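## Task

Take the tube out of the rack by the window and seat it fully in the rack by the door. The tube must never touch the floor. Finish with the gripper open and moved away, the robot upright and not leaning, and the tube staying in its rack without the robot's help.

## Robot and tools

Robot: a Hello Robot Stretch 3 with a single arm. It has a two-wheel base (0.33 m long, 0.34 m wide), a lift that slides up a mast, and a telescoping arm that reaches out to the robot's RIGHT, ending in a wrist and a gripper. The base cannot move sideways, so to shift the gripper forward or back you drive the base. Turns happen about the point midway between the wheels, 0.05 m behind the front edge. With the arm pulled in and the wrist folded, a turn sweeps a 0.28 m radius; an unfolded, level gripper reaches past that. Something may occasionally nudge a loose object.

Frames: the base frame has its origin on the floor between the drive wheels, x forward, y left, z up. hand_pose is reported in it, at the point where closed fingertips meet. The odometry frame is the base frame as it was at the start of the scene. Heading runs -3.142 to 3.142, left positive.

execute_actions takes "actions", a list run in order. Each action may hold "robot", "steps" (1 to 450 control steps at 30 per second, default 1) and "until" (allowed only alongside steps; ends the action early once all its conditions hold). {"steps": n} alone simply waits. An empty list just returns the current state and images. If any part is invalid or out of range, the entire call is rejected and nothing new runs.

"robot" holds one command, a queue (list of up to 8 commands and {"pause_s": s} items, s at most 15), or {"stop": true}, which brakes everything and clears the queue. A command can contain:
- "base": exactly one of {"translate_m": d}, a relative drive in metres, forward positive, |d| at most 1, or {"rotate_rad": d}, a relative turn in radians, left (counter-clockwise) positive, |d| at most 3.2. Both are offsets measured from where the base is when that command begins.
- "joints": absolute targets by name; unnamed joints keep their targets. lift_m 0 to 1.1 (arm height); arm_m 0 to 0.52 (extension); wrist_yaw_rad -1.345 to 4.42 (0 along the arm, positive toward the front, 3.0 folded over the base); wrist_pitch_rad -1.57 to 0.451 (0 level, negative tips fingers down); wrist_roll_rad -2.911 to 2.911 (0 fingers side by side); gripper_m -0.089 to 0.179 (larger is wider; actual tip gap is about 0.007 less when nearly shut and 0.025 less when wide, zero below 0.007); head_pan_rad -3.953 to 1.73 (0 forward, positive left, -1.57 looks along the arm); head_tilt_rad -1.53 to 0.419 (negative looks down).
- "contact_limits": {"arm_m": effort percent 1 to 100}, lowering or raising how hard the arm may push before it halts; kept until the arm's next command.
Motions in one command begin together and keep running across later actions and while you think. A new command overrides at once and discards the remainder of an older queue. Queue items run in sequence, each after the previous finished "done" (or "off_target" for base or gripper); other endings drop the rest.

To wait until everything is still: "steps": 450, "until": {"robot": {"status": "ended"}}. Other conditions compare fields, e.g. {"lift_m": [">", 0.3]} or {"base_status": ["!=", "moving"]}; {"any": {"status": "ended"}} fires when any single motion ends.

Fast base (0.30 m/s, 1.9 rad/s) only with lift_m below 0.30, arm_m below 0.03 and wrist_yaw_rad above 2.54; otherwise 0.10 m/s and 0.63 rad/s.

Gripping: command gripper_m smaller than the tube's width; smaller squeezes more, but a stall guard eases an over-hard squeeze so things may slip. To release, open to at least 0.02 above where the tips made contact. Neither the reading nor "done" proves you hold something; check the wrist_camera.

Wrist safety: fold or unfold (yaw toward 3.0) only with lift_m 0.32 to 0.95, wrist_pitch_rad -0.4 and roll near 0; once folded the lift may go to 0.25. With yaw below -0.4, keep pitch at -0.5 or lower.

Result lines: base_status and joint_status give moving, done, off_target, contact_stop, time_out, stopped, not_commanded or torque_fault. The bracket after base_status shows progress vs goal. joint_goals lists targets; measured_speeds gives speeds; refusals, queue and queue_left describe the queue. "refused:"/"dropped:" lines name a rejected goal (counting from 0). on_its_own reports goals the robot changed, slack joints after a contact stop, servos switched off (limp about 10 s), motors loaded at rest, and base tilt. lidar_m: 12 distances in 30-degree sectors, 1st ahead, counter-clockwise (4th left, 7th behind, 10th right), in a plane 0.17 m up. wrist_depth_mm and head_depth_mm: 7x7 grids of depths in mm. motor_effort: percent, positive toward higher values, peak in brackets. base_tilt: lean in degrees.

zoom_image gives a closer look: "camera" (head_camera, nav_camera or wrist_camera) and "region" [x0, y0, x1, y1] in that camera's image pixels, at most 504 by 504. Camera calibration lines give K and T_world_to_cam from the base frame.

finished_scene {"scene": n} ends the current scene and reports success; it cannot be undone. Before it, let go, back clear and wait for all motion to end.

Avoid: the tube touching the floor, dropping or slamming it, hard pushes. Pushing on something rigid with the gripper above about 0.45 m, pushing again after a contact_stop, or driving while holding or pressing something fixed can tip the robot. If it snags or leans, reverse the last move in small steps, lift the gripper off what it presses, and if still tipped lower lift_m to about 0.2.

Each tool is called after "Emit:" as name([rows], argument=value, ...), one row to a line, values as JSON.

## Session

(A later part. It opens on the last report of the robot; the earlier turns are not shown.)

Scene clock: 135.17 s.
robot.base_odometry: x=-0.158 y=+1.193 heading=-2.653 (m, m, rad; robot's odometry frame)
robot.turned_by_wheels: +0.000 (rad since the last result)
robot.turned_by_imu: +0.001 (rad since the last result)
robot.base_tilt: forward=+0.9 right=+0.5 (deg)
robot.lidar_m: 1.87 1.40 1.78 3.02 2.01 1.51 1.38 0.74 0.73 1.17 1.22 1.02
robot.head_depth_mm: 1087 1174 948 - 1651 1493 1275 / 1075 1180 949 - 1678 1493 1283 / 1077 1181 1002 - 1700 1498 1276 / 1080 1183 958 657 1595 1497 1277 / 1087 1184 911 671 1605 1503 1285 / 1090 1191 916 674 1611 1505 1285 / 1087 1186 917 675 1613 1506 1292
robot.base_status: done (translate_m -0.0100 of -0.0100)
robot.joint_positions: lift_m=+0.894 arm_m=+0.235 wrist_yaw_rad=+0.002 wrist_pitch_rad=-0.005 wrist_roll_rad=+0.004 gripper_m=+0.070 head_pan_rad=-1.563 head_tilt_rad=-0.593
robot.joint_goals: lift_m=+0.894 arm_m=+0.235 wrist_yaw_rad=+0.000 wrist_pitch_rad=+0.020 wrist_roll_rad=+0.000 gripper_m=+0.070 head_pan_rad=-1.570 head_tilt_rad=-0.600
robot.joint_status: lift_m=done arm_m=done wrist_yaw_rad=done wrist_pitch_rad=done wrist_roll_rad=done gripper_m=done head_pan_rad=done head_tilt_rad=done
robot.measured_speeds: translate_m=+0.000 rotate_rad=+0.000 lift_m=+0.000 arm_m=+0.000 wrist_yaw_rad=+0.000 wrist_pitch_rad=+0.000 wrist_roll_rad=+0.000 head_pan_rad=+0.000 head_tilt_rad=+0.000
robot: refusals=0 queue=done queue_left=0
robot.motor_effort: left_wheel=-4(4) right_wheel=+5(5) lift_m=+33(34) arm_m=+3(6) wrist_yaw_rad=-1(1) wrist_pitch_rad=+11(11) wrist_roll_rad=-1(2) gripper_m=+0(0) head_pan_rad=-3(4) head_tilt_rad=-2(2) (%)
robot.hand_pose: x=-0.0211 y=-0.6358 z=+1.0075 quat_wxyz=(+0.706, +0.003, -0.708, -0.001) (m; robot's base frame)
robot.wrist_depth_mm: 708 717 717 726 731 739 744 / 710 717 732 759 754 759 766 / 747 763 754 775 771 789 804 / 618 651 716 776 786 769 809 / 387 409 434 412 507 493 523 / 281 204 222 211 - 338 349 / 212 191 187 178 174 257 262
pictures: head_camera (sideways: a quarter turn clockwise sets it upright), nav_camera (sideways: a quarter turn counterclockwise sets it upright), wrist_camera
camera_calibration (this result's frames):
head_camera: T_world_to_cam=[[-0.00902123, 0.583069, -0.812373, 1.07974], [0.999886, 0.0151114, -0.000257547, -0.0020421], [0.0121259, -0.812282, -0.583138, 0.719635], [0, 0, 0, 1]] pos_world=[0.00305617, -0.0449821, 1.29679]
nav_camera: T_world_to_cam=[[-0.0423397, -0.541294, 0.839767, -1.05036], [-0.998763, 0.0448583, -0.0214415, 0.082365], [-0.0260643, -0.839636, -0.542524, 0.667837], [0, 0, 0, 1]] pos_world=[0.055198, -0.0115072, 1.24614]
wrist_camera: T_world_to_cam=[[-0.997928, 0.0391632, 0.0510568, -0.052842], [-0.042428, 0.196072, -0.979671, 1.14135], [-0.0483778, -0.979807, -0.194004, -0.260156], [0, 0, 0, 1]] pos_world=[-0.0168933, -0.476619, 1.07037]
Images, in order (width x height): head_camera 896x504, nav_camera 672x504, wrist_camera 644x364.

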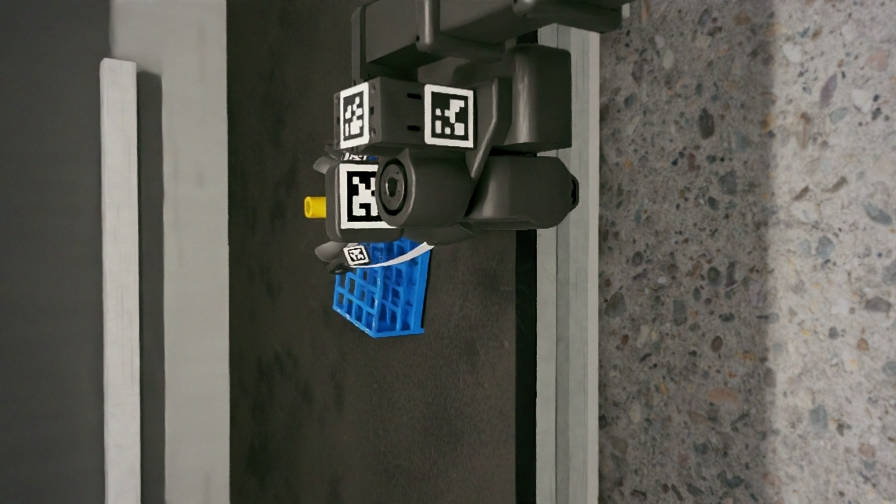

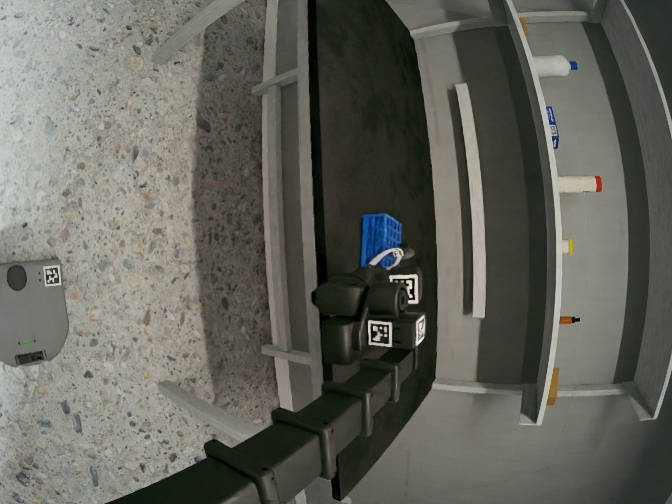

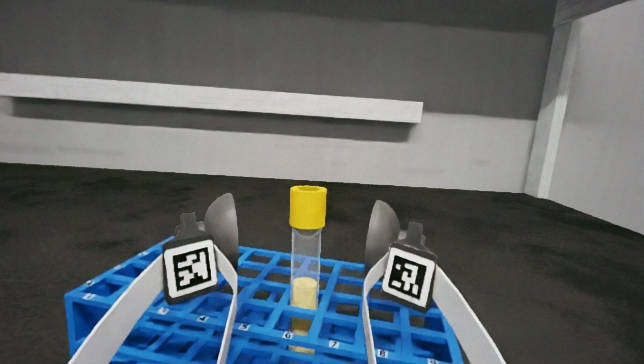

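Emit:
zoom_image(camera="wrist_camera", region=[200, 164, 420, 364])

Region (200, 164, 420, 364) of wrist_camera's 644x364 image, scaled by 2.291; it fills the top 458 rows of this view, and the rest is white.

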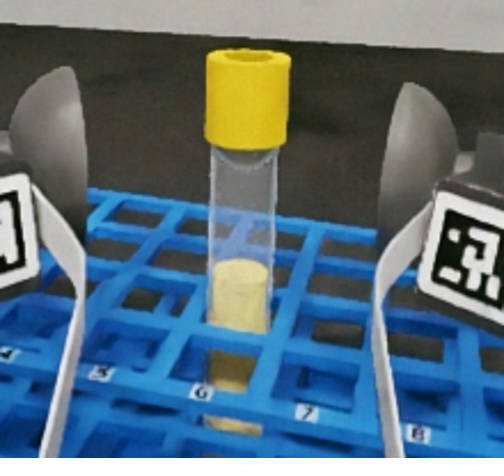

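Emit:
execute_actions([
  {"robot": [{"joints": {"arm_m": 0.242}}, {"joints": {"gripper_m": 0.03}}], "steps": 300, "until": {"robot": {"status": "ended"}}},
])

Scene clock: 164.63 s.
robot.base_odometry: x=-0.158 y=+1.193 heading=-2.653 (m, m, rad; robot's odometry frame)
robot.turned_by_wheels: +0.000 (rad since the last result)
robot.turned_by_imu: +0.001 (rad since the last result)
robot.base_tilt: forward=+0.9 right=+0.5 (deg)
robot.lidar_m: 1.87 1.40 1.78 3.01 2.02 1.51 1.38 0.74 0.73 1.17 1.22 1.02
robot.head_depth_mm: 1086 1176 941 - 1648 1495 1275 / 1076 1179 950 - 1678 1498 1278 / 1080 1182 1006 - 1674 1493 1276 / 1081 1185 957 668 1608 1491 1275 / 1081 1184 910 671 1608 1500 1280 / 1090 1191 917 672 1613 1502 1281 / 1090 1189 917 675 1616 1507 1285
robot.base_status: done (translate_m -0.0100 of -0.0100)
robot.joint_positions: lift_m=+0.894 arm_m=+0.242 wrist_yaw_rad=+0.002 wrist_pitch_rad=-0.005 wrist_roll_rad=+0.004 gripper_m=+0.030 head_pan_rad=-1.563 head_tilt_rad=-0.593
robot.joint_goals: lift_m=+0.894 arm_m=+0.242 wrist_yaw_rad=+0.000 wrist_pitch_rad=+0.020 wrist_roll_rad=+0.000 gripper_m=+0.030 head_pan_rad=-1.570 head_tilt_rad=-0.600
robot.joint_status: lift_m=done arm_m=done wrist_yaw_rad=done wrist_pitch_rad=done wrist_roll_rad=done gripper_m=done head_pan_rad=done head_tilt_rad=done
robot.measured_speeds: translate_m=+0.000 rotate_rad=+0.000 lift_m=+0.000 arm_m=+0.000 wrist_yaw_rad=+0.000 wrist_pitch_rad=+0.000 wrist_roll_rad=+0.000 head_pan_rad=+0.000 head_tilt_rad=+0.000
robot: refusals=0 queue=done queue_left=0
robot.motor_effort: left_wheel=-4(3) right_wheel=+5(5) lift_m=+33(33) arm_m=+4(5) wrist_yaw_rad=-2(1) wrist_pitch_rad=+11(11) wrist_roll_rad=-1(1) gripper_m=+0(88) head_pan_rad=-3(3) head_tilt_rad=-2(2) (%)
robot.hand_pose: x=-0.0211 y=-0.6428 z=+1.0075 quat_wxyz=(+0.706, +0.003, -0.708, -0.001) (m; robot's base frame)
robot.wrist_depth_mm: 708 712 722 718 727 736 733 / 714 723 729 729 759 755 771 / 743 752 755 758 769 775 790 / 614 650 721 774 785 770 812 / 385 402 432 389 475 494 521 / 281 203 221 190 345 338 349 / 183 190 177 169 185 254 261
pictures: head_camera (sideways: a quarter turn clockwise sets it upright), nav_camera (sideways: a quarter turn counterclockwise sets it upright), wrist_camera
camera_calibration (this result's frames):
head_camera: T_world_to_cam=[[-0.00902116, 0.583069, -0.812373, 1.07974], [0.999886, 0.0151113, -0.000257546, -0.0020421], [0.0121258, -0.812282, -0.583138, 0.719635], [0, 0, 0, 1]] pos_world=[0.00305617, -0.0449821, 1.29679]
nav_camera: T_world_to_cam=[[-0.0423398, -0.541294, 0.839767, -1.05036], [-0.998763, 0.0448584, -0.0214415, 0.0823649], [-0.0260644, -0.839636, -0.542524, 0.667837], [0, 0, 0, 1]] pos_world=[0.055198, -0.0115072, 1.24614]
wrist_camera: T_world_to_cam=[[-0.997928, 0.0391633, 0.0510568, -0.052568], [-0.042428, 0.196072, -0.979671, 1.14272], [-0.0483779, -0.979807, -0.194004, -0.267011], [0, 0, 0, 1]] pos_world=[-0.0168933, -0.483615, 1.07037]
Images, in order (width x height): head_camera 896x504, nav_camera 672x504, wrist_camera 644x364.

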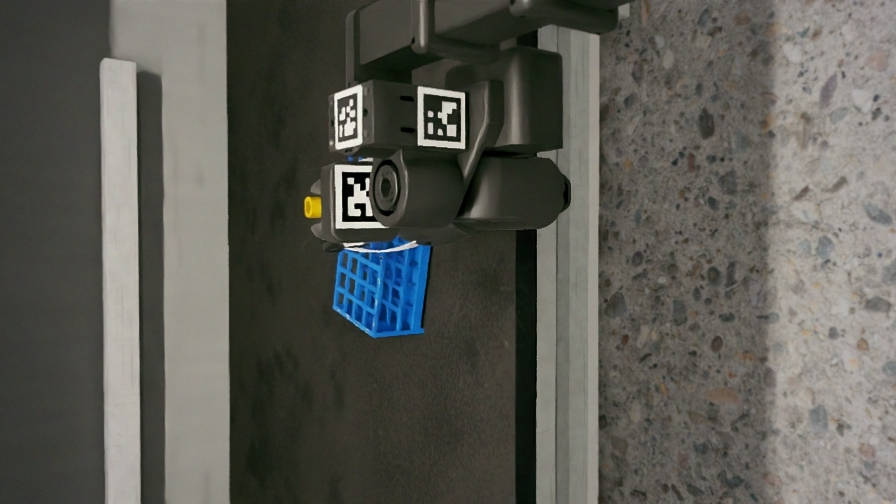

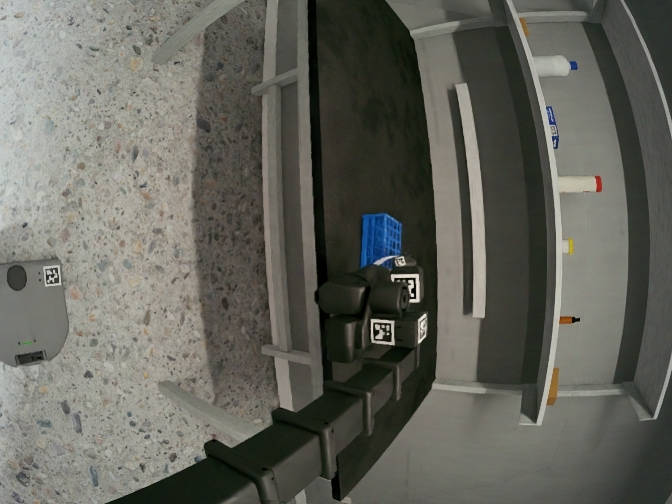

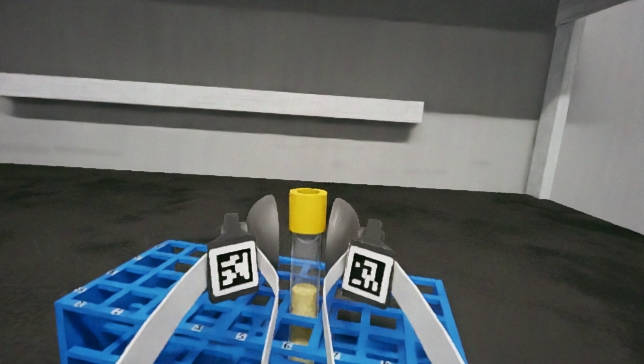

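Emit:
execute_actions([
  {"robot": [{"base": {"translate_m": -0.002}}, {"joints": {"gripper_m": 0.0}}, {"pause_s": 0.5}, {"joints": {"lift_m": 0.98}}], "steps": 300, "until": {"robot": {"status": "ended"}}},
])

Scene clock: 174.90 s.
robot.base_odometry: x=-0.156 y=+1.194 heading=-2.653 (m, m, rad; robot's odometry frame)
robot.turned_by_wheels: +0.000 (rad since the last result)
robot.turned_by_imu: +0.001 (rad since the last result)
robot.base_tilt: forward=+0.9 right=+0.5 (deg)
robot.lidar_m: 1.88 1.40 1.78 3.02 2.01 1.51 1.38 0.74 0.73 1.17 1.22 1.03
robot.head_depth_mm: 1085 1162 - 641 1620 1496 1275 / 1079 1150 - 630 1654 1494 1276 / 1079 1161 - 622 1664 1498 1278 / 1081 1183 908 669 1603 1497 1282 / 1087 1185 912 672 1608 1508 1283 / 1084 1191 914 672 1607 1505 1281 / 1089 1190 914 675 1612 1507 1286
robot.base_status: done (translate_m -0.0020 of -0.0020)
robot.joint_positions: lift_m=+0.980 arm_m=+0.242 wrist_yaw_rad=+0.002 wrist_pitch_rad=-0.005 wrist_roll_rad=+0.004 gripper_m=+0.000 head_pan_rad=-1.563 head_tilt_rad=-0.593
robot.joint_goals: lift_m=+0.980 arm_m=+0.242 wrist_yaw_rad=+0.000 wrist_pitch_rad=+0.020 wrist_roll_rad=+0.000 gripper_m=+0.000 head_pan_rad=-1.570 head_tilt_rad=-0.600
robot.joint_status: lift_m=done arm_m=done wrist_yaw_rad=done wrist_pitch_rad=done wrist_roll_rad=done gripper_m=done head_pan_rad=done head_tilt_rad=done
robot.measured_speeds: translate_m=+0.000 rotate_rad=+0.000 lift_m=+0.000 arm_m=+0.000 wrist_yaw_rad=+0.000 wrist_pitch_rad=+0.000 wrist_roll_rad=+0.000 head_pan_rad=+0.000 head_tilt_rad=+0.000
robot: refusals=0 queue=done queue_left=0
robot.motor_effort: left_wheel=-3(9) right_wheel=+4(7) lift_m=+44(47) arm_m=+3(4) wrist_yaw_rad=-1(1) wrist_pitch_rad=+11(11) wrist_roll_rad=-1(1) gripper_m=-5(84) head_pan_rad=-3(3) head_tilt_rad=-3(4) (%)
robot.hand_pose: x=-0.0211 y=-0.6428 z=+1.0932 quat_wxyz=(+0.706, +0.003, -0.708, -0.001) (m; robot's base frame)
robot.wrist_depth_mm: 704 711 725 720 705 654 564 / 718 742 735 739 748 758 763 / 737 740 749 761 759 769 793 / 759 770 768 782 785 797 806 / 589 612 670 619 721 761 831 / 432 446 427 429 503 518 538 / 343 347 358 356 378 393 404
pictures: head_camera (sideways: a quarter turn clockwise sets it upright), nav_camera (sideways: a quarter turn counterclockwise sets it upright), wrist_camera
camera_calibration (this result's frames):
head_camera: T_world_to_cam=[[-0.0090213, 0.583069, -0.812373, 1.07974], [0.999886, 0.0151115, -0.000257547, -0.0020421], [0.012126, -0.812282, -0.583138, 0.719635], [0, 0, 0, 1]] pos_world=[0.00305618, -0.0449821, 1.29679]
nav_camera: T_world_to_cam=[[-0.0423397, -0.541294, 0.839767, -1.05036], [-0.998763, 0.0448582, -0.0214415, 0.082365], [-0.0260642, -0.839636, -0.542524, 0.667837], [0, 0, 0, 1]] pos_world=[0.055198, -0.0115072, 1.24614]
wrist_camera: T_world_to_cam=[[-0.997928, 0.039162, 0.0510567, -0.0569412], [-0.0424282, 0.196072, -0.979671, 1.22662], [-0.0483767, -0.979807, -0.194004, -0.250396], [0, 0, 0, 1]] pos_world=[-0.0168932, -0.483616, 1.15602]
Images, in order (width x height): head_camera 896x504, nav_camera 672x504, wrist_camera 644x364.

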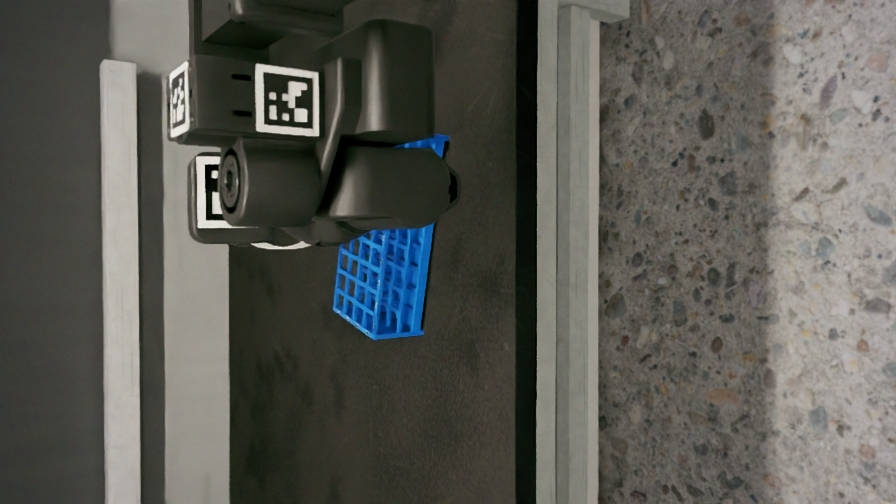

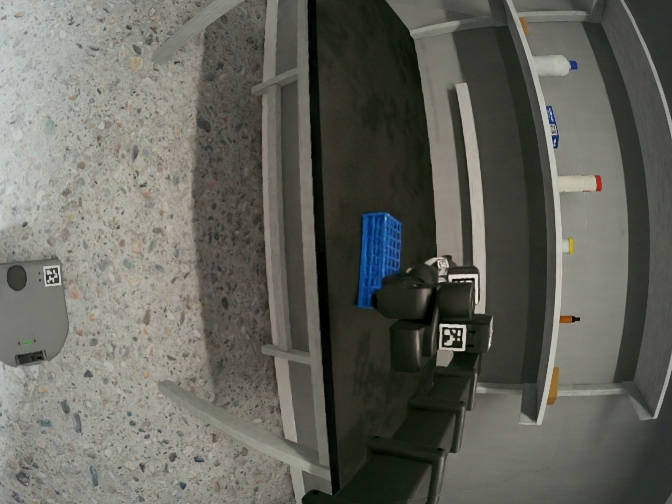

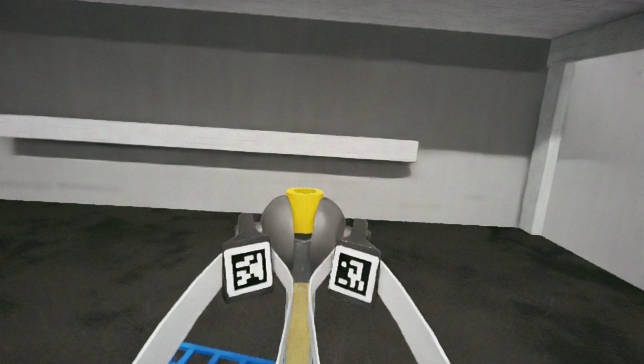

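Emit:
execute_actions([
  {"robot": [{"joints": {"arm_m": 0.0, "gripper_m": -0.012, "lift_m": 0.99}, "base": {"rotate_rad": 1.66}}, {"base": {"translate_m": 1.0}, "joints": {"head_pan_rad": 0.0, "head_tilt_rad": -0.45}}, {"base": {"translate_m": 0.7}}], "steps": 450, "until": {"robot": {"status": "ended"}}},
  {"steps": 450, "until": {"robot": {"status": "ended"}}},
])

Scene clock: 233.03 s.
robot.base_odometry: x=+0.772 y=-0.231 heading=-0.994 (m, m, rad; robot's odometry frame)
robot.turned_by_wheels: +1.660 (rad since the last result)
robot.turned_by_imu: +1.643 (rad since the last result)
robot.base_tilt: forward=+0.9 right=+0.5 (deg)
robot.lidar_m: 1.67 1.25 1.78 1.29 1.37 2.10 2.23 2.42 1.41 1.38 1.46 1.12
robot.head_depth_mm: 1520 1636 1302 1841 1966 1676 1390 / 1533 1631 1315 1948 1958 1671 1388 / 1546 1647 1313 1967 1986 1674 1399 / 1552 1667 1227 1997 2034 1686 1392 / 1562 1674 1221 2012 2039 1673 1392 / 1580 1682 1329 1560 1984 1689 1397 / 1591 1701 1335 1492 1968 1643 1399
robot.base_status: done (translate_m +0.7000 of +0.7000)
robot.joint_positions: lift_m=+0.990 arm_m=+0.003 wrist_yaw_rad=+0.001 wrist_pitch_rad=-0.005 wrist_roll_rad=+0.003 gripper_m=-0.012 head_pan_rad=-0.007 head_tilt_rad=-0.458
robot.joint_goals: lift_m=+0.990 arm_m=+0.000 wrist_yaw_rad=+0.000 wrist_pitch_rad=+0.020 wrist_roll_rad=+0.000 gripper_m=-0.012 head_pan_rad=+0.000 head_tilt_rad=-0.450
robot.joint_status: lift_m=done arm_m=done wrist_yaw_rad=done wrist_pitch_rad=done wrist_roll_rad=done gripper_m=done head_pan_rad=done head_tilt_rad=done
robot.measured_speeds: translate_m=+0.000 rotate_rad=+0.000 lift_m=+0.000 arm_m=+0.000 wrist_yaw_rad=+0.000 wrist_pitch_rad=+0.000 wrist_roll_rad=+0.000 head_pan_rad=+0.000 head_tilt_rad=+0.000
robot: refusals=0 queue=done queue_left=0
robot.motor_effort: left_wheel=-4(11) right_wheel=+5(11) lift_m=+44(46) arm_m=-4(8) wrist_yaw_rad=-1(1) wrist_pitch_rad=+11(11) wrist_roll_rad=-1(1) gripper_m=-8(61) head_pan_rad=+5(47) head_tilt_rad=+4(13) (%)
robot.hand_pose: x=-0.0211 y=-0.4041 z=+1.1032 quat_wxyz=(+0.706, +0.002, -0.708, -0.002) (m; robot's base frame)
robot.wrist_depth_mm: - - - - - - - / - - - - - - - / - - - - - - - / - - - - - - - / - - - - - - - / - - - - - - - / - - - - - - -
pictures: head_camera (sideways: a quarter turn clockwise sets it upright), nav_camera (sideways: a quarter turn counterclockwise sets it upright), wrist_camera
camera_calibration (this result's frames):
head_camera: T_world_to_cam=[[-0.468354, -0.00117797, -0.88354, 1.17534], [-0.000152475, 0.999999, -0.00125241, 0.00535349], [0.883541, -0.000451853, -0.468354, 0.564976], [0, 0, 0, 1]] pos_world=[0.0512965, -0.00371369, 1.30307]
nav_camera: T_world_to_cam=[[0.422515, -0.0495331, 0.905001, -1.13828], [-0.0563232, -0.998011, -0.0283283, 0.0855863], [0.904604, -0.0390034, -0.424464, 0.508544], [0, 0, 0, 1]] pos_world=[0.0257273, 0.0488688, 1.24842]
wrist_camera: T_world_to_cam=[[-0.997892, 0.0394614, 0.0515126, -0.0672565], [-0.0428169, 0.196084, -0.979652, 1.18958], [-0.0487592, -0.979793, -0.193981, -0.0146391], [0, 0, 0, 1]] pos_world=[-0.0168942, -0.244948, 1.166]
Images, in order (width x height): head_camera 896x504, nav_camera 672x504, wrist_camera 644x364.

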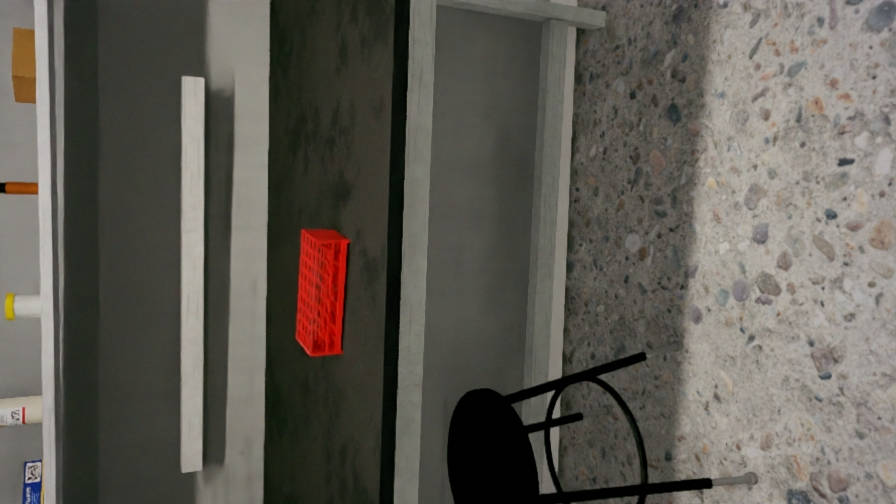

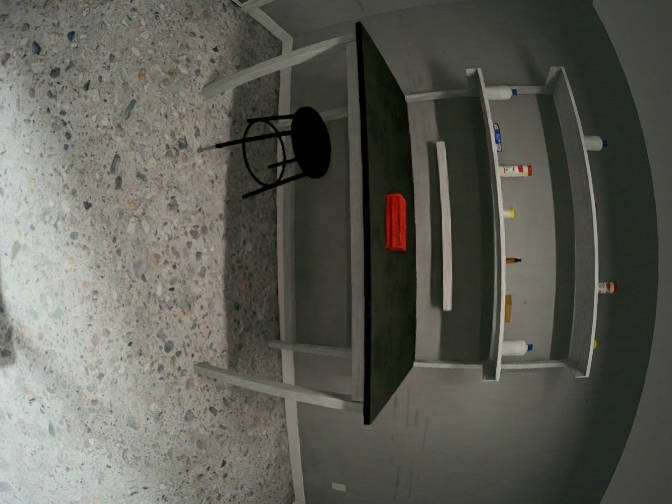

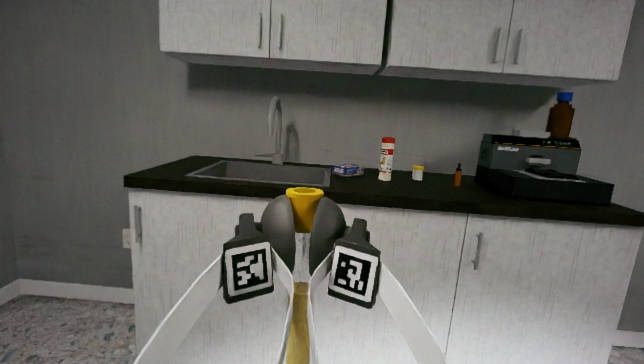

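Emit:
execute_actions([
  {"robot": [{"base": {"translate_m": 0.56}}, {"base": {"rotate_rad": 1.52}, "joints": {"head_pan_rad": -1.4, "head_tilt_rad": -0.5, "wrist_yaw_rad": 0.8}}], "steps": 450, "until": {"robot": {"status": "ended"}}},
])

Scene clock: 254.10 s.
robot.base_odometry: x=+1.077 y=-0.700 heading=+0.526 (m, m, rad; robot's odometry frame)
robot.turned_by_wheels: +1.520 (rad since the last result)
robot.turned_by_imu: +1.496 (rad since the last result)
robot.base_tilt: forward=+0.8 right=+0.5 (deg)
robot.lidar_m: 1.68 1.35 1.80 2.77 2.00 1.47 1.42 0.69 1.16 1.12 0.78 1.00
robot.head_depth_mm: 1034 1091 1171 791 596 - - / 1051 1106 1172 791 597 601 - / 1072 1146 1178 767 - - - / 1088 1149 1185 733 - - - / 1106 1172 1185 736 - - 1314 / 1135 1202 1188 841 602 1511 1335 / 1153 1247 1192 842 626 1015 1365
robot.base_status: done (rotate_rad +1.5199 of +1.5200)
robot.joint_positions: lift_m=+0.990 arm_m=+0.003 wrist_yaw_rad=+0.798 wrist_pitch_rad=-0.005 wrist_roll_rad=+0.003 gripper_m=-0.012 head_pan_rad=-1.393 head_tilt_rad=-0.494
robot.joint_goals: lift_m=+0.990 arm_m=+0.000 wrist_yaw_rad=+0.800 wrist_pitch_rad=+0.020 wrist_roll_rad=+0.000 gripper_m=-0.012 head_pan_rad=-1.400 head_tilt_rad=-0.500
robot.joint_status: lift_m=done arm_m=done wrist_yaw_rad=done wrist_pitch_rad=done wrist_roll_rad=done gripper_m=done head_pan_rad=done head_tilt_rad=done
robot.measured_speeds: translate_m=+0.000 rotate_rad=+0.000 lift_m=+0.000 arm_m=+0.000 wrist_yaw_rad=+0.000 wrist_pitch_rad=+0.000 wrist_roll_rad=+0.000 head_pan_rad=+0.000 head_tilt_rad=+0.000
robot: refusals=0 queue=done queue_left=0
robot.motor_effort: left_wheel=-3(10) right_wheel=+5(11) lift_m=+44(45) arm_m=-5(4) wrist_yaw_rad=+1(2) wrist_pitch_rad=+11(11) wrist_roll_rad=-1(1) gripper_m=-9(9) head_pan_rad=-3(47) head_tilt_rad=-1(6) (%)
robot.hand_pose: x=+0.1620 y=-0.3268 z=+1.1032 quat_wxyz=(+0.652, +0.277, -0.652, +0.273) (m; robot's base frame)
robot.wrist_depth_mm: - - - - 893 704 592 / - - - - - 923 792 / - - - - - 886 778 / - - - - - 901 756 / - - 687 645 747 799 761 / - - 697 451 486 448 554 / - - - 370 394 385 363
pictures: head_camera (sideways: a quarter turn clockwise sets it upright), nav_camera (sideways: a quarter turn counterclockwise sets it upright), wrist_camera
camera_calibration (this result's frames):
head_camera: T_world_to_cam=[[-0.0928543, 0.491133, -0.866121, 1.15033], [0.98291, 0.184086, -0.000989069, -0.000986101], [0.158955, -0.851411, -0.499833, 0.610355], [0, 0, 0, 1]] pos_world=[0.0107634, -0.045121, 1.3014]
nav_camera: T_world_to_cam=[[0.0347201, -0.45619, 0.889205, -1.1153], [-0.991522, -0.127196, -0.0265405, 0.0889623], [0.125211, -0.880745, -0.456739, 0.555296], [0, 0, 0, 1]] pos_world=[0.0574022, -0.00839976, 1.24772]
wrist_camera: T_world_to_cam=[[-0.72571, -0.68607, 0.0515113, -0.168809], [-0.170158, 0.106435, -0.979652, 1.17359], [0.666627, -0.719708, -0.193981, 0.039158], [0, 0, 0, 1]] pos_world=[0.0510857, -0.212544, 1.166]
Images, in order (width x height): head_camera 896x504, nav_camera 672x504, wrist_camera 644x364.

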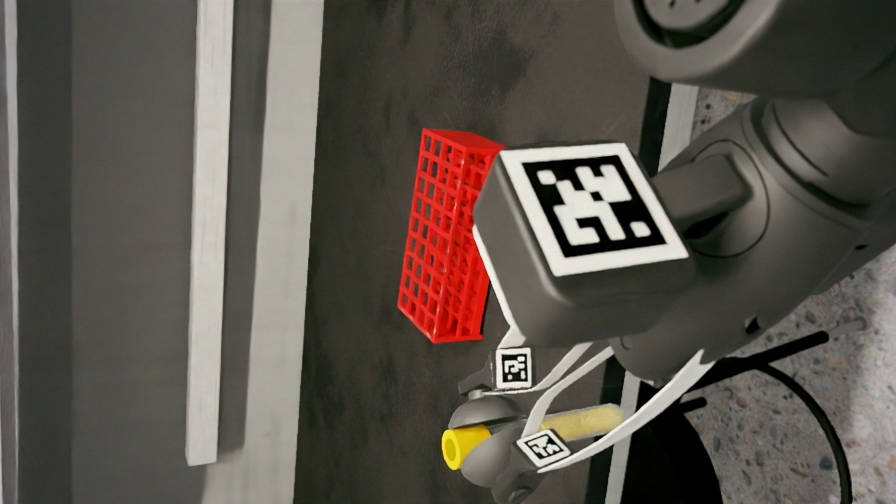

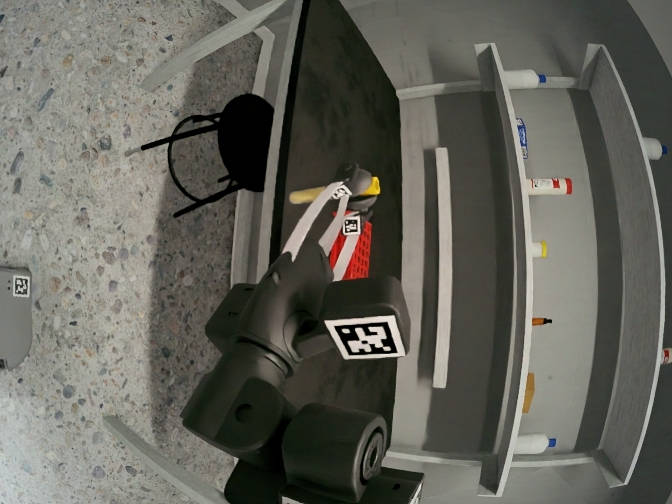

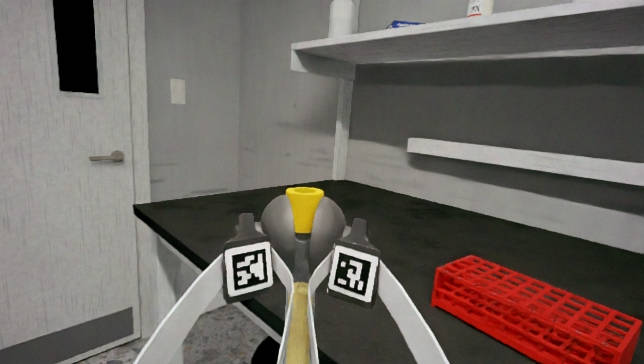

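Emit:
execute_actions([
  {"robot": [{"joints": {"arm_m": 0.33, "head_pan_rad": -1.33, "head_tilt_rad": -0.45}}, {"joints": {"lift_m": 0.965}}], "steps": 450, "until": {"robot": {"status": "ended"}}},
])

Scene clock: 277.60 s.
robot.base_odometry: x=+1.077 y=-0.700 heading=+0.526 (m, m, rad; robot's odometry frame)
robot.turned_by_wheels: +0.000 (rad since the last result)
robot.turned_by_imu: +0.001 (rad since the last result)
robot.base_tilt: forward=+0.9 right=+0.4 (deg)
robot.lidar_m: 1.68 1.35 1.80 2.78 1.99 1.47 1.42 0.69 1.16 1.12 0.78 1.01
robot.head_depth_mm: 1031 1083 1171 - 626 546 1387 / 1051 1111 1188 - 628 590 1391 / 1079 1133 1226 729 628 1511 1393 / 1105 1164 1259 731 630 1542 1395 / 1128 1203 1280 856 631 1548 1357 / 1159 1244 1314 857 632 1027 1400 / 1184 1290 1339 859 658 990 1399
robot.base_status: done (rotate_rad +1.5199 of +1.5200)
robot.joint_positions: lift_m=+0.965 arm_m=+0.330 wrist_yaw_rad=+0.798 wrist_pitch_rad=-0.005 wrist_roll_rad=+0.003 gripper_m=-0.012 head_pan_rad=-1.337 head_tilt_rad=-0.458
robot.joint_goals: lift_m=+0.965 arm_m=+0.330 wrist_yaw_rad=+0.800 wrist_pitch_rad=+0.020 wrist_roll_rad=+0.000 gripper_m=-0.012 head_pan_rad=-1.330 head_tilt_rad=-0.450
robot.joint_status: lift_m=done arm_m=done wrist_yaw_rad=done wrist_pitch_rad=done wrist_roll_rad=done gripper_m=done head_pan_rad=done head_tilt_rad=done
robot.measured_speeds: translate_m=+0.000 rotate_rad=+0.000 lift_m=+0.000 arm_m=+0.000 wrist_yaw_rad=+0.000 wrist_pitch_rad=+0.000 wrist_roll_rad=+0.000 head_pan_rad=+0.000 head_tilt_rad=+0.000
robot: refusals=0 queue=done queue_left=0
robot.motor_effort: left_wheel=-4(4) right_wheel=+4(4) lift_m=+33(41) arm_m=+3(7) wrist_yaw_rad=+1(1) wrist_pitch_rad=+11(11) wrist_roll_rad=-1(2) gripper_m=-9(9) head_pan_rad=+5(14) head_tilt_rad=+3(8) (%)
robot.hand_pose: x=+0.1620 y=-0.6535 z=+1.0785 quat_wxyz=(+0.651, +0.277, -0.652, +0.273) (m; robot's base frame)
robot.wrist_depth_mm: - - 799 805 704 602 529 / - - - 951 746 626 535 / - - - 967 729 613 536 / - - - 924 771 629 515 / 554 578 623 578 669 633 561 / 404 418 404 408 475 478 499 / 322 328 336 294 355 365 375
pictures: head_camera (sideways: a quarter turn clockwise sets it upright), nav_camera (sideways: a quarter turn counterclockwise sets it upright), wrist_camera
camera_calibration (this result's frames):
head_camera: T_world_to_cam=[[-0.112925, 0.454665, -0.883475, 1.17309], [0.971079, 0.238756, -0.00125139, -0.000572364], [0.210366, -0.858065, -0.468477, 0.569242], [0, 0, 0, 1]] pos_world=[0.0132779, -0.0447773, 1.30307]
nav_camera: T_world_to_cam=[[0.0527422, -0.422252, 0.904943, -1.13594], [-0.982624, -0.183433, -0.0283214, 0.0912279], [0.177955, -0.887725, -0.42459, 0.513141], [0, 0, 0, 1]] pos_world=[0.0582388, -0.00739267, 1.24842]
wrist_camera: T_world_to_cam=[[-0.725488, -0.686304, 0.0515111, -0.391768], [-0.170192, 0.106381, -0.979652, 1.1842], [0.666859, -0.719493, -0.193982, -0.200625], [0, 0, 0, 1]] pos_world=[0.0511065, -0.539196, 1.14136]
Images, in order (width x height): head_camera 896x504, nav_camera 672x504, wrist_camera 644x364.

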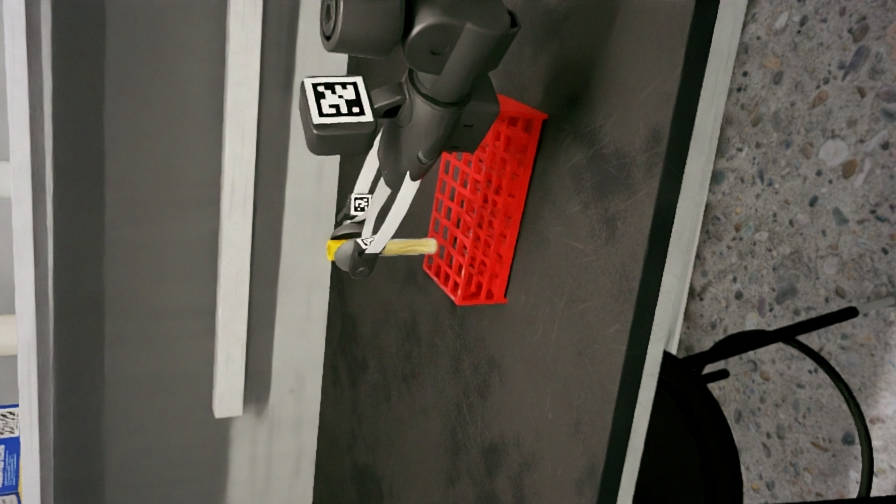

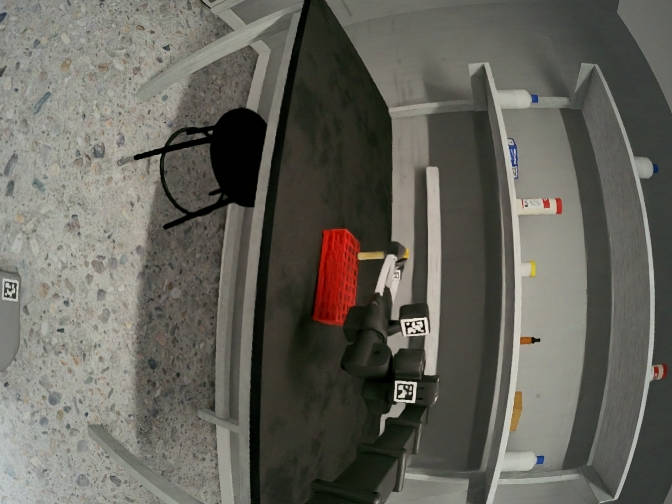

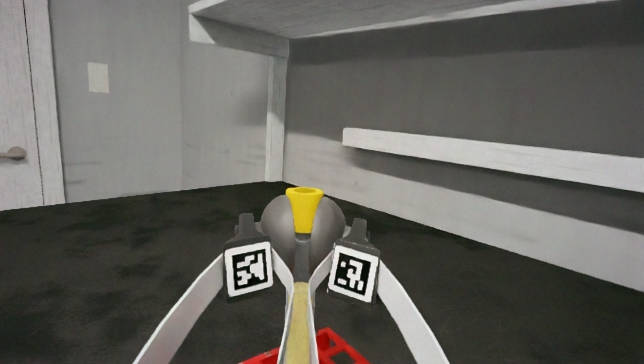

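Emit:
zoom_image(camera="head_camera", region=[380, 180, 530, 320])

Region (380, 180, 530, 320) of head_camera's 896x504 image, scaled by 3.360, with more detail than that image has; it fills the top 470 rows of this view, and the rest is white.

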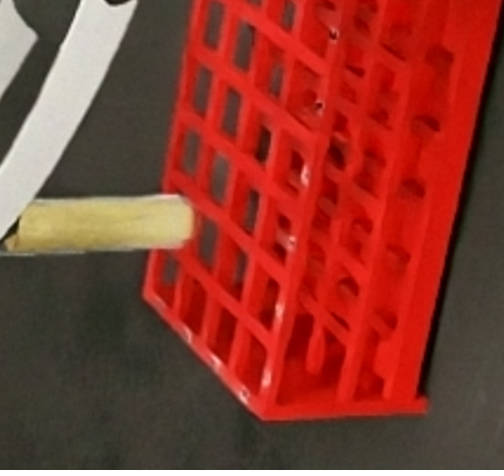

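Emit:
execute_actions([
  {"robot": {"base": {"translate_m": -0.003}, "joints": {"lift_m": 0.952}}, "steps": 200, "until": {"robot": {"status": "ended"}}},
])

Emit:
zoom_image(camera="head_camera", region=[380, 180, 530, 320])

Emit:
zoom_image(camera="wrist_camera", region=[180, 244, 440, 364])

Scene clock: 315.10 s.
robot.base_odometry: x=+1.075 y=-0.701 heading=+0.526 (m, m, rad; robot's odometry frame)
robot.turned_by_wheels: +0.000 (rad since the last result)
robot.turned_by_imu: +0.001 (rad since the last result)
robot.base_tilt: forward=+0.8 right=+0.6 (deg)
robot.lidar_m: 1.69 1.35 1.80 2.77 2.00 1.47 1.42 0.69 1.15 1.12 0.78 1.01
robot.head_depth_mm: 1027 1081 1178 - 627 545 1392 / 1054 1109 1196 - 628 589 1396 / 1077 1134 1225 721 629 1504 1388 / 1104 1168 1260 756 630 1548 1391 / 1130 1202 1281 857 633 1547 1365 / 1157 1243 1317 859 632 1042 1397 / 1189 1287 1338 861 657 992 1392
robot.base_status: done (translate_m -0.0030 of -0.0030)
robot.joint_positions: lift_m=+0.952 arm_m=+0.330 wrist_yaw_rad=+0.798 wrist_pitch_rad=-0.005 wrist_roll_rad=+0.003 gripper_m=-0.012 head_pan_rad=-1.337 head_tilt_rad=-0.458
robot.joint_goals: lift_m=+0.952 arm_m=+0.330 wrist_yaw_rad=+0.800 wrist_pitch_rad=+0.020 wrist_roll_rad=+0.000 gripper_m=-0.012 head_pan_rad=-1.330 head_tilt_rad=-0.450
robot.joint_status: lift_m=done arm_m=done wrist_yaw_rad=done wrist_pitch_rad=done wrist_roll_rad=done gripper_m=done head_pan_rad=done head_tilt_rad=done
robot.measured_speeds: translate_m=+0.000 rotate_rad=+0.000 lift_m=+0.000 arm_m=+0.000 wrist_yaw_rad=+0.000 wrist_pitch_rad=+0.000 wrist_roll_rad=+0.000 head_pan_rad=+0.000 head_tilt_rad=+0.000
robot: refusals=0 queue=done queue_left=0
robot.motor_effort: left_wheel=-4(10) right_wheel=+4(6) lift_m=+33(35) arm_m=+3(3) wrist_yaw_rad=+1(1) wrist_pitch_rad=+11(11) wrist_roll_rad=-1(1) gripper_m=-9(9) head_pan_rad=+5(4) head_tilt_rad=+4(3) (%)
robot.hand_pose: x=+0.1620 y=-0.6535 z=+1.0655 quat_wxyz=(+0.651, +0.277, -0.652, +0.273) (m; robot's base frame)
robot.wrist_depth_mm: - - 831 870 716 615 531 / - - - 954 753 631 537 / - - - 963 728 605 533 / - - - 924 777 643 532 / 523 548 592 542 632 621 554 / 383 395 386 386 443 454 470 / 303 310 315 268 333 346 353
pictures: head_camera (sideways: a quarter turn clockwise sets it upright), nav_camera (sideways: a quarter turn counterclockwise sets it upright), wrist_camera
camera_calibration (this result's frames):
head_camera: T_world_to_cam=[[-0.112925, 0.454665, -0.883475, 1.17309], [0.971079, 0.238756, -0.00125139, -0.000572364], [0.210366, -0.858065, -0.468477, 0.569242], [0, 0, 0, 1]] pos_world=[0.0132779, -0.0447773, 1.30307]
nav_camera: T_world_to_cam=[[0.0527421, -0.422252, 0.904943, -1.13594], [-0.982624, -0.183433, -0.0283215, 0.0912279], [0.177955, -0.887725, -0.42459, 0.513141], [0, 0, 0, 1]] pos_world=[0.0582388, -0.00739268, 1.24842]
wrist_camera: T_world_to_cam=[[-0.725488, -0.686304, 0.0515111, -0.391099], [-0.170192, 0.106381, -0.979652, 1.17146], [0.666859, -0.719493, -0.193981, -0.203148], [0, 0, 0, 1]] pos_world=[0.0511065, -0.539196, 1.12836]
Images, in order (width x height): head_camera 896x504, nav_camera 672x504, wrist_camera 644x364.

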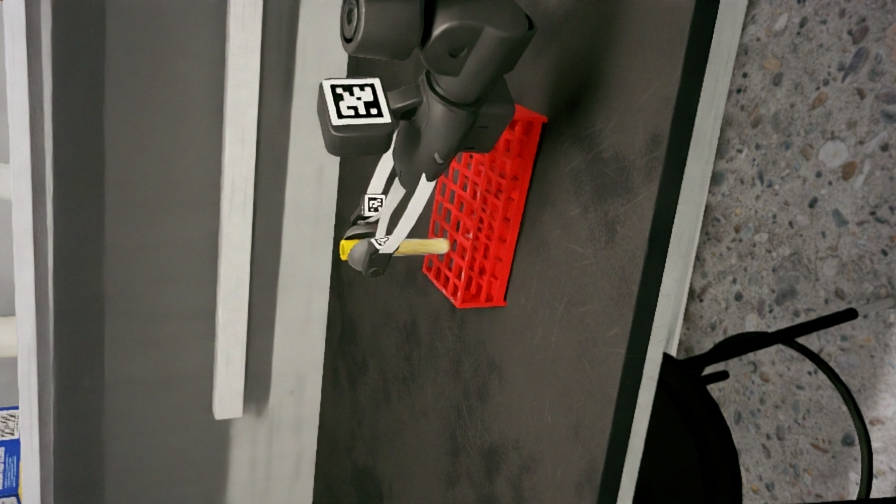

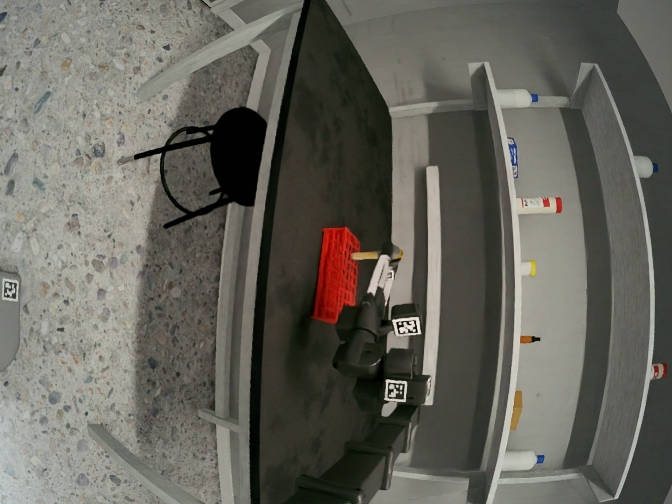

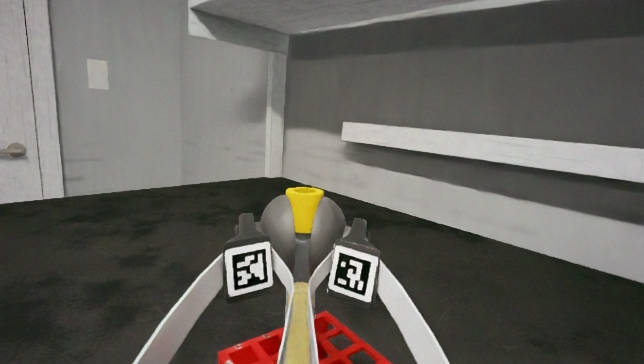

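Region (380, 180, 530, 320) of head_camera's 896x504 image, scaled by 3.360, with more detail than that image has; it fills the top 470 rows of this view, and the rest is white.

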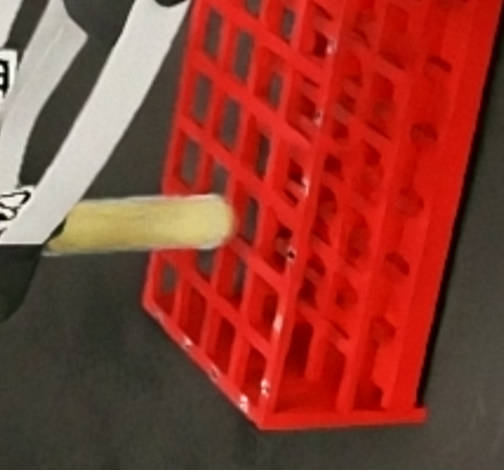

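Region (180, 244, 440, 364) of wrist_camera's 644x364 image, scaled by 1.938; it fills the top 233 rows of this view, and the rest is white.

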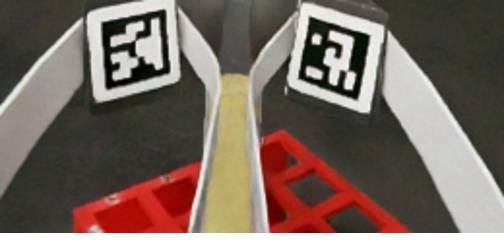

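Emit:
execute_actions([
  {"robot": {"base": {"translate_m": 0.003}, "joints": {"arm_m": 0.342, "lift_m": 0.948}}, "steps": 200, "until": {"robot": {"status": "ended"}}},
])

Emit:
zoom_image(camera="head_camera", region=[380, 180, 530, 320])

Emit:
zoom_image(camera="wrist_camera", region=[180, 244, 440, 364])

Scene clock: 398.93 s.
robot.base_odometry: x=+1.077 y=-0.700 heading=+0.526 (m, m, rad; robot's odometry frame)
robot.turned_by_wheels: +0.000 (rad since the last result)
robot.turned_by_imu: +0.001 (rad since the last result)
robot.base_tilt: forward=+0.9 right=+0.5 (deg)
robot.lidar_m: 1.68 1.35 1.80 2.77 2.00 1.47 1.42 0.69 1.16 1.12 0.78 1.00
robot.head_depth_mm: 1030 1081 1177 - 627 545 1388 / 1057 1107 1197 - 629 590 1387 / 1077 1136 1226 729 628 1504 1385 / 1100 1163 1252 750 630 1538 1395 / 1129 1195 1275 855 632 1545 1364 / 1157 1241 1312 860 632 1026 1394 / 1186 1289 1338 857 658 990 1402
robot.base_status: done (translate_m +0.0030 of +0.0030)
robot.joint_positions: lift_m=+0.948 arm_m=+0.342 wrist_yaw_rad=+0.798 wrist_pitch_rad=-0.005 wrist_roll_rad=+0.003 gripper_m=-0.012 head_pan_rad=-1.337 head_tilt_rad=-0.458
robot.joint_goals: lift_m=+0.948 arm_m=+0.342 wrist_yaw_rad=+0.800 wrist_pitch_rad=+0.020 wrist_roll_rad=+0.000 gripper_m=-0.012 head_pan_rad=-1.330 head_tilt_rad=-0.450
robot.joint_status: lift_m=done arm_m=done wrist_yaw_rad=done wrist_pitch_rad=done wrist_roll_rad=done gripper_m=done head_pan_rad=done head_tilt_rad=done
robot.measured_speeds: translate_m=+0.000 rotate_rad=+0.000 lift_m=+0.000 arm_m=+0.000 wrist_yaw_rad=+0.000 wrist_pitch_rad=+0.000 wrist_roll_rad=+0.000 head_pan_rad=+0.000 head_tilt_rad=+0.000
robot: refusals=0 queue=done queue_left=0
robot.motor_effort: left_wheel=-3(6) right_wheel=+5(12) lift_m=+33(32) arm_m=+3(2) wrist_yaw_rad=+1(1) wrist_pitch_rad=+11(11) wrist_roll_rad=-1(1) gripper_m=-9(9) head_pan_rad=+5(4) head_tilt_rad=+3(3) (%)
robot.hand_pose: x=+0.1620 y=-0.6655 z=+1.0615 quat_wxyz=(+0.651, +0.277, -0.652, +0.273) (m; robot's base frame)
robot.wrist_depth_mm: - - 832 847 700 609 523 / - - - 924 740 614 525 / - - - 937 709 598 521 / - - 956 894 765 628 519 / 509 532 575 537 625 618 548 / 374 390 376 378 437 448 463 / 298 307 309 239 328 340 345
pictures: head_camera (sideways: a quarter turn clockwise sets it upright), nav_camera (sideways: a quarter turn counterclockwise sets it upright), wrist_camera
camera_calibration (this result's frames):
head_camera: T_world_to_cam=[[-0.112925, 0.454662, -0.883477, 1.17309], [0.971079, 0.238756, -0.00125142, -0.000572326], [0.210366, -0.858067, -0.468474, 0.569238], [0, 0, 0, 1]] pos_world=[0.0132779, -0.0447773, 1.30307]
nav_camera: T_world_to_cam=[[0.0527414, -0.422249, 0.904944, -1.13595], [-0.982624, -0.183433, -0.0283216, 0.0912281], [0.177956, -0.887726, -0.424586, 0.513136], [0, 0, 0, 1]] pos_world=[0.0582388, -0.00739287, 1.24842]
wrist_camera: T_world_to_cam=[[-0.725488, -0.686304, 0.0515111, -0.399129], [-0.170192, 0.106381, -0.979652, 1.16881], [0.666859, -0.719493, -0.193981, -0.212559], [0, 0, 0, 1]] pos_world=[0.0511065, -0.551198, 1.12436]
Images, in order (width x height): head_camera 896x504, nav_camera 672x504, wrist_camera 644x364.

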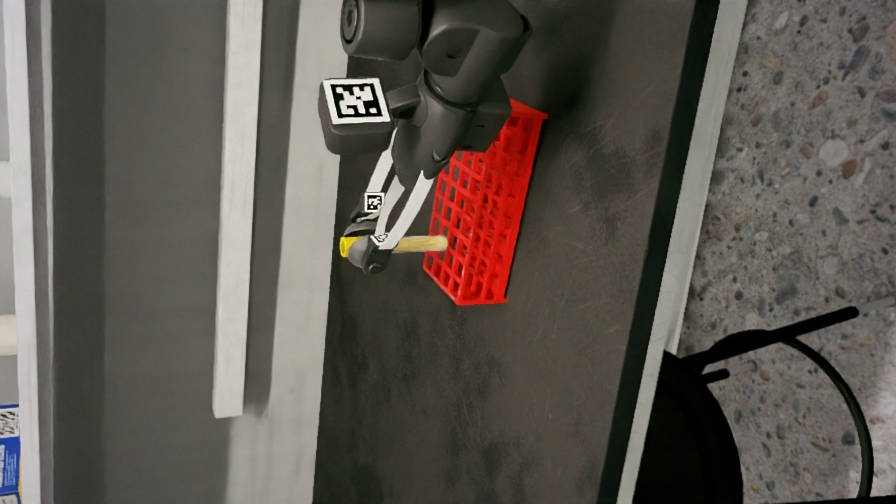

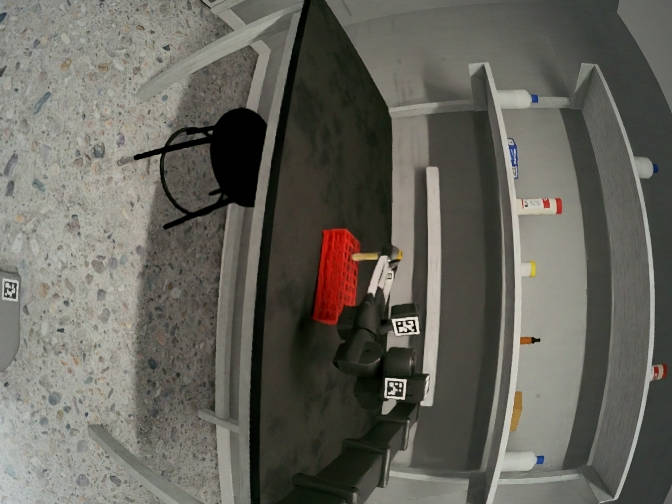

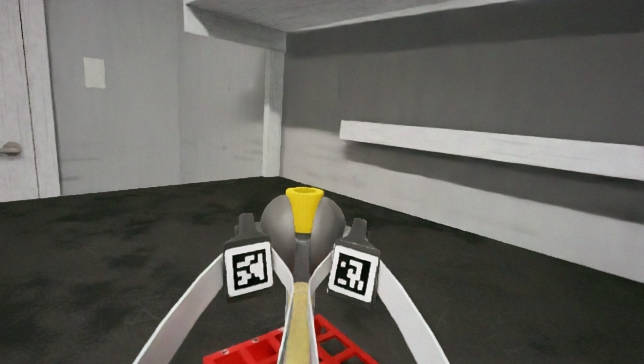

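Region (380, 180, 530, 320) of head_camera's 896x504 image, scaled by 3.360, with more detail than that image has; it fills the top 470 rows of this view, and the rest is white.

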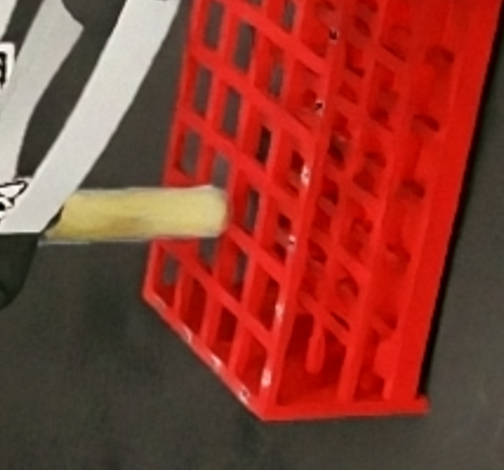

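Region (180, 244, 440, 364) of wrist_camera's 644x364 image, scaled by 1.938; it fills the top 233 rows of this view, and the rest is white.

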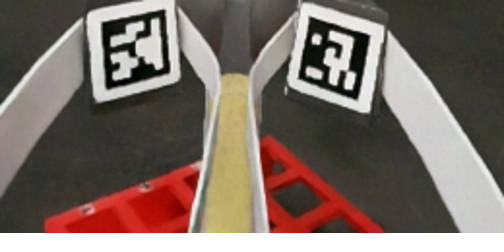

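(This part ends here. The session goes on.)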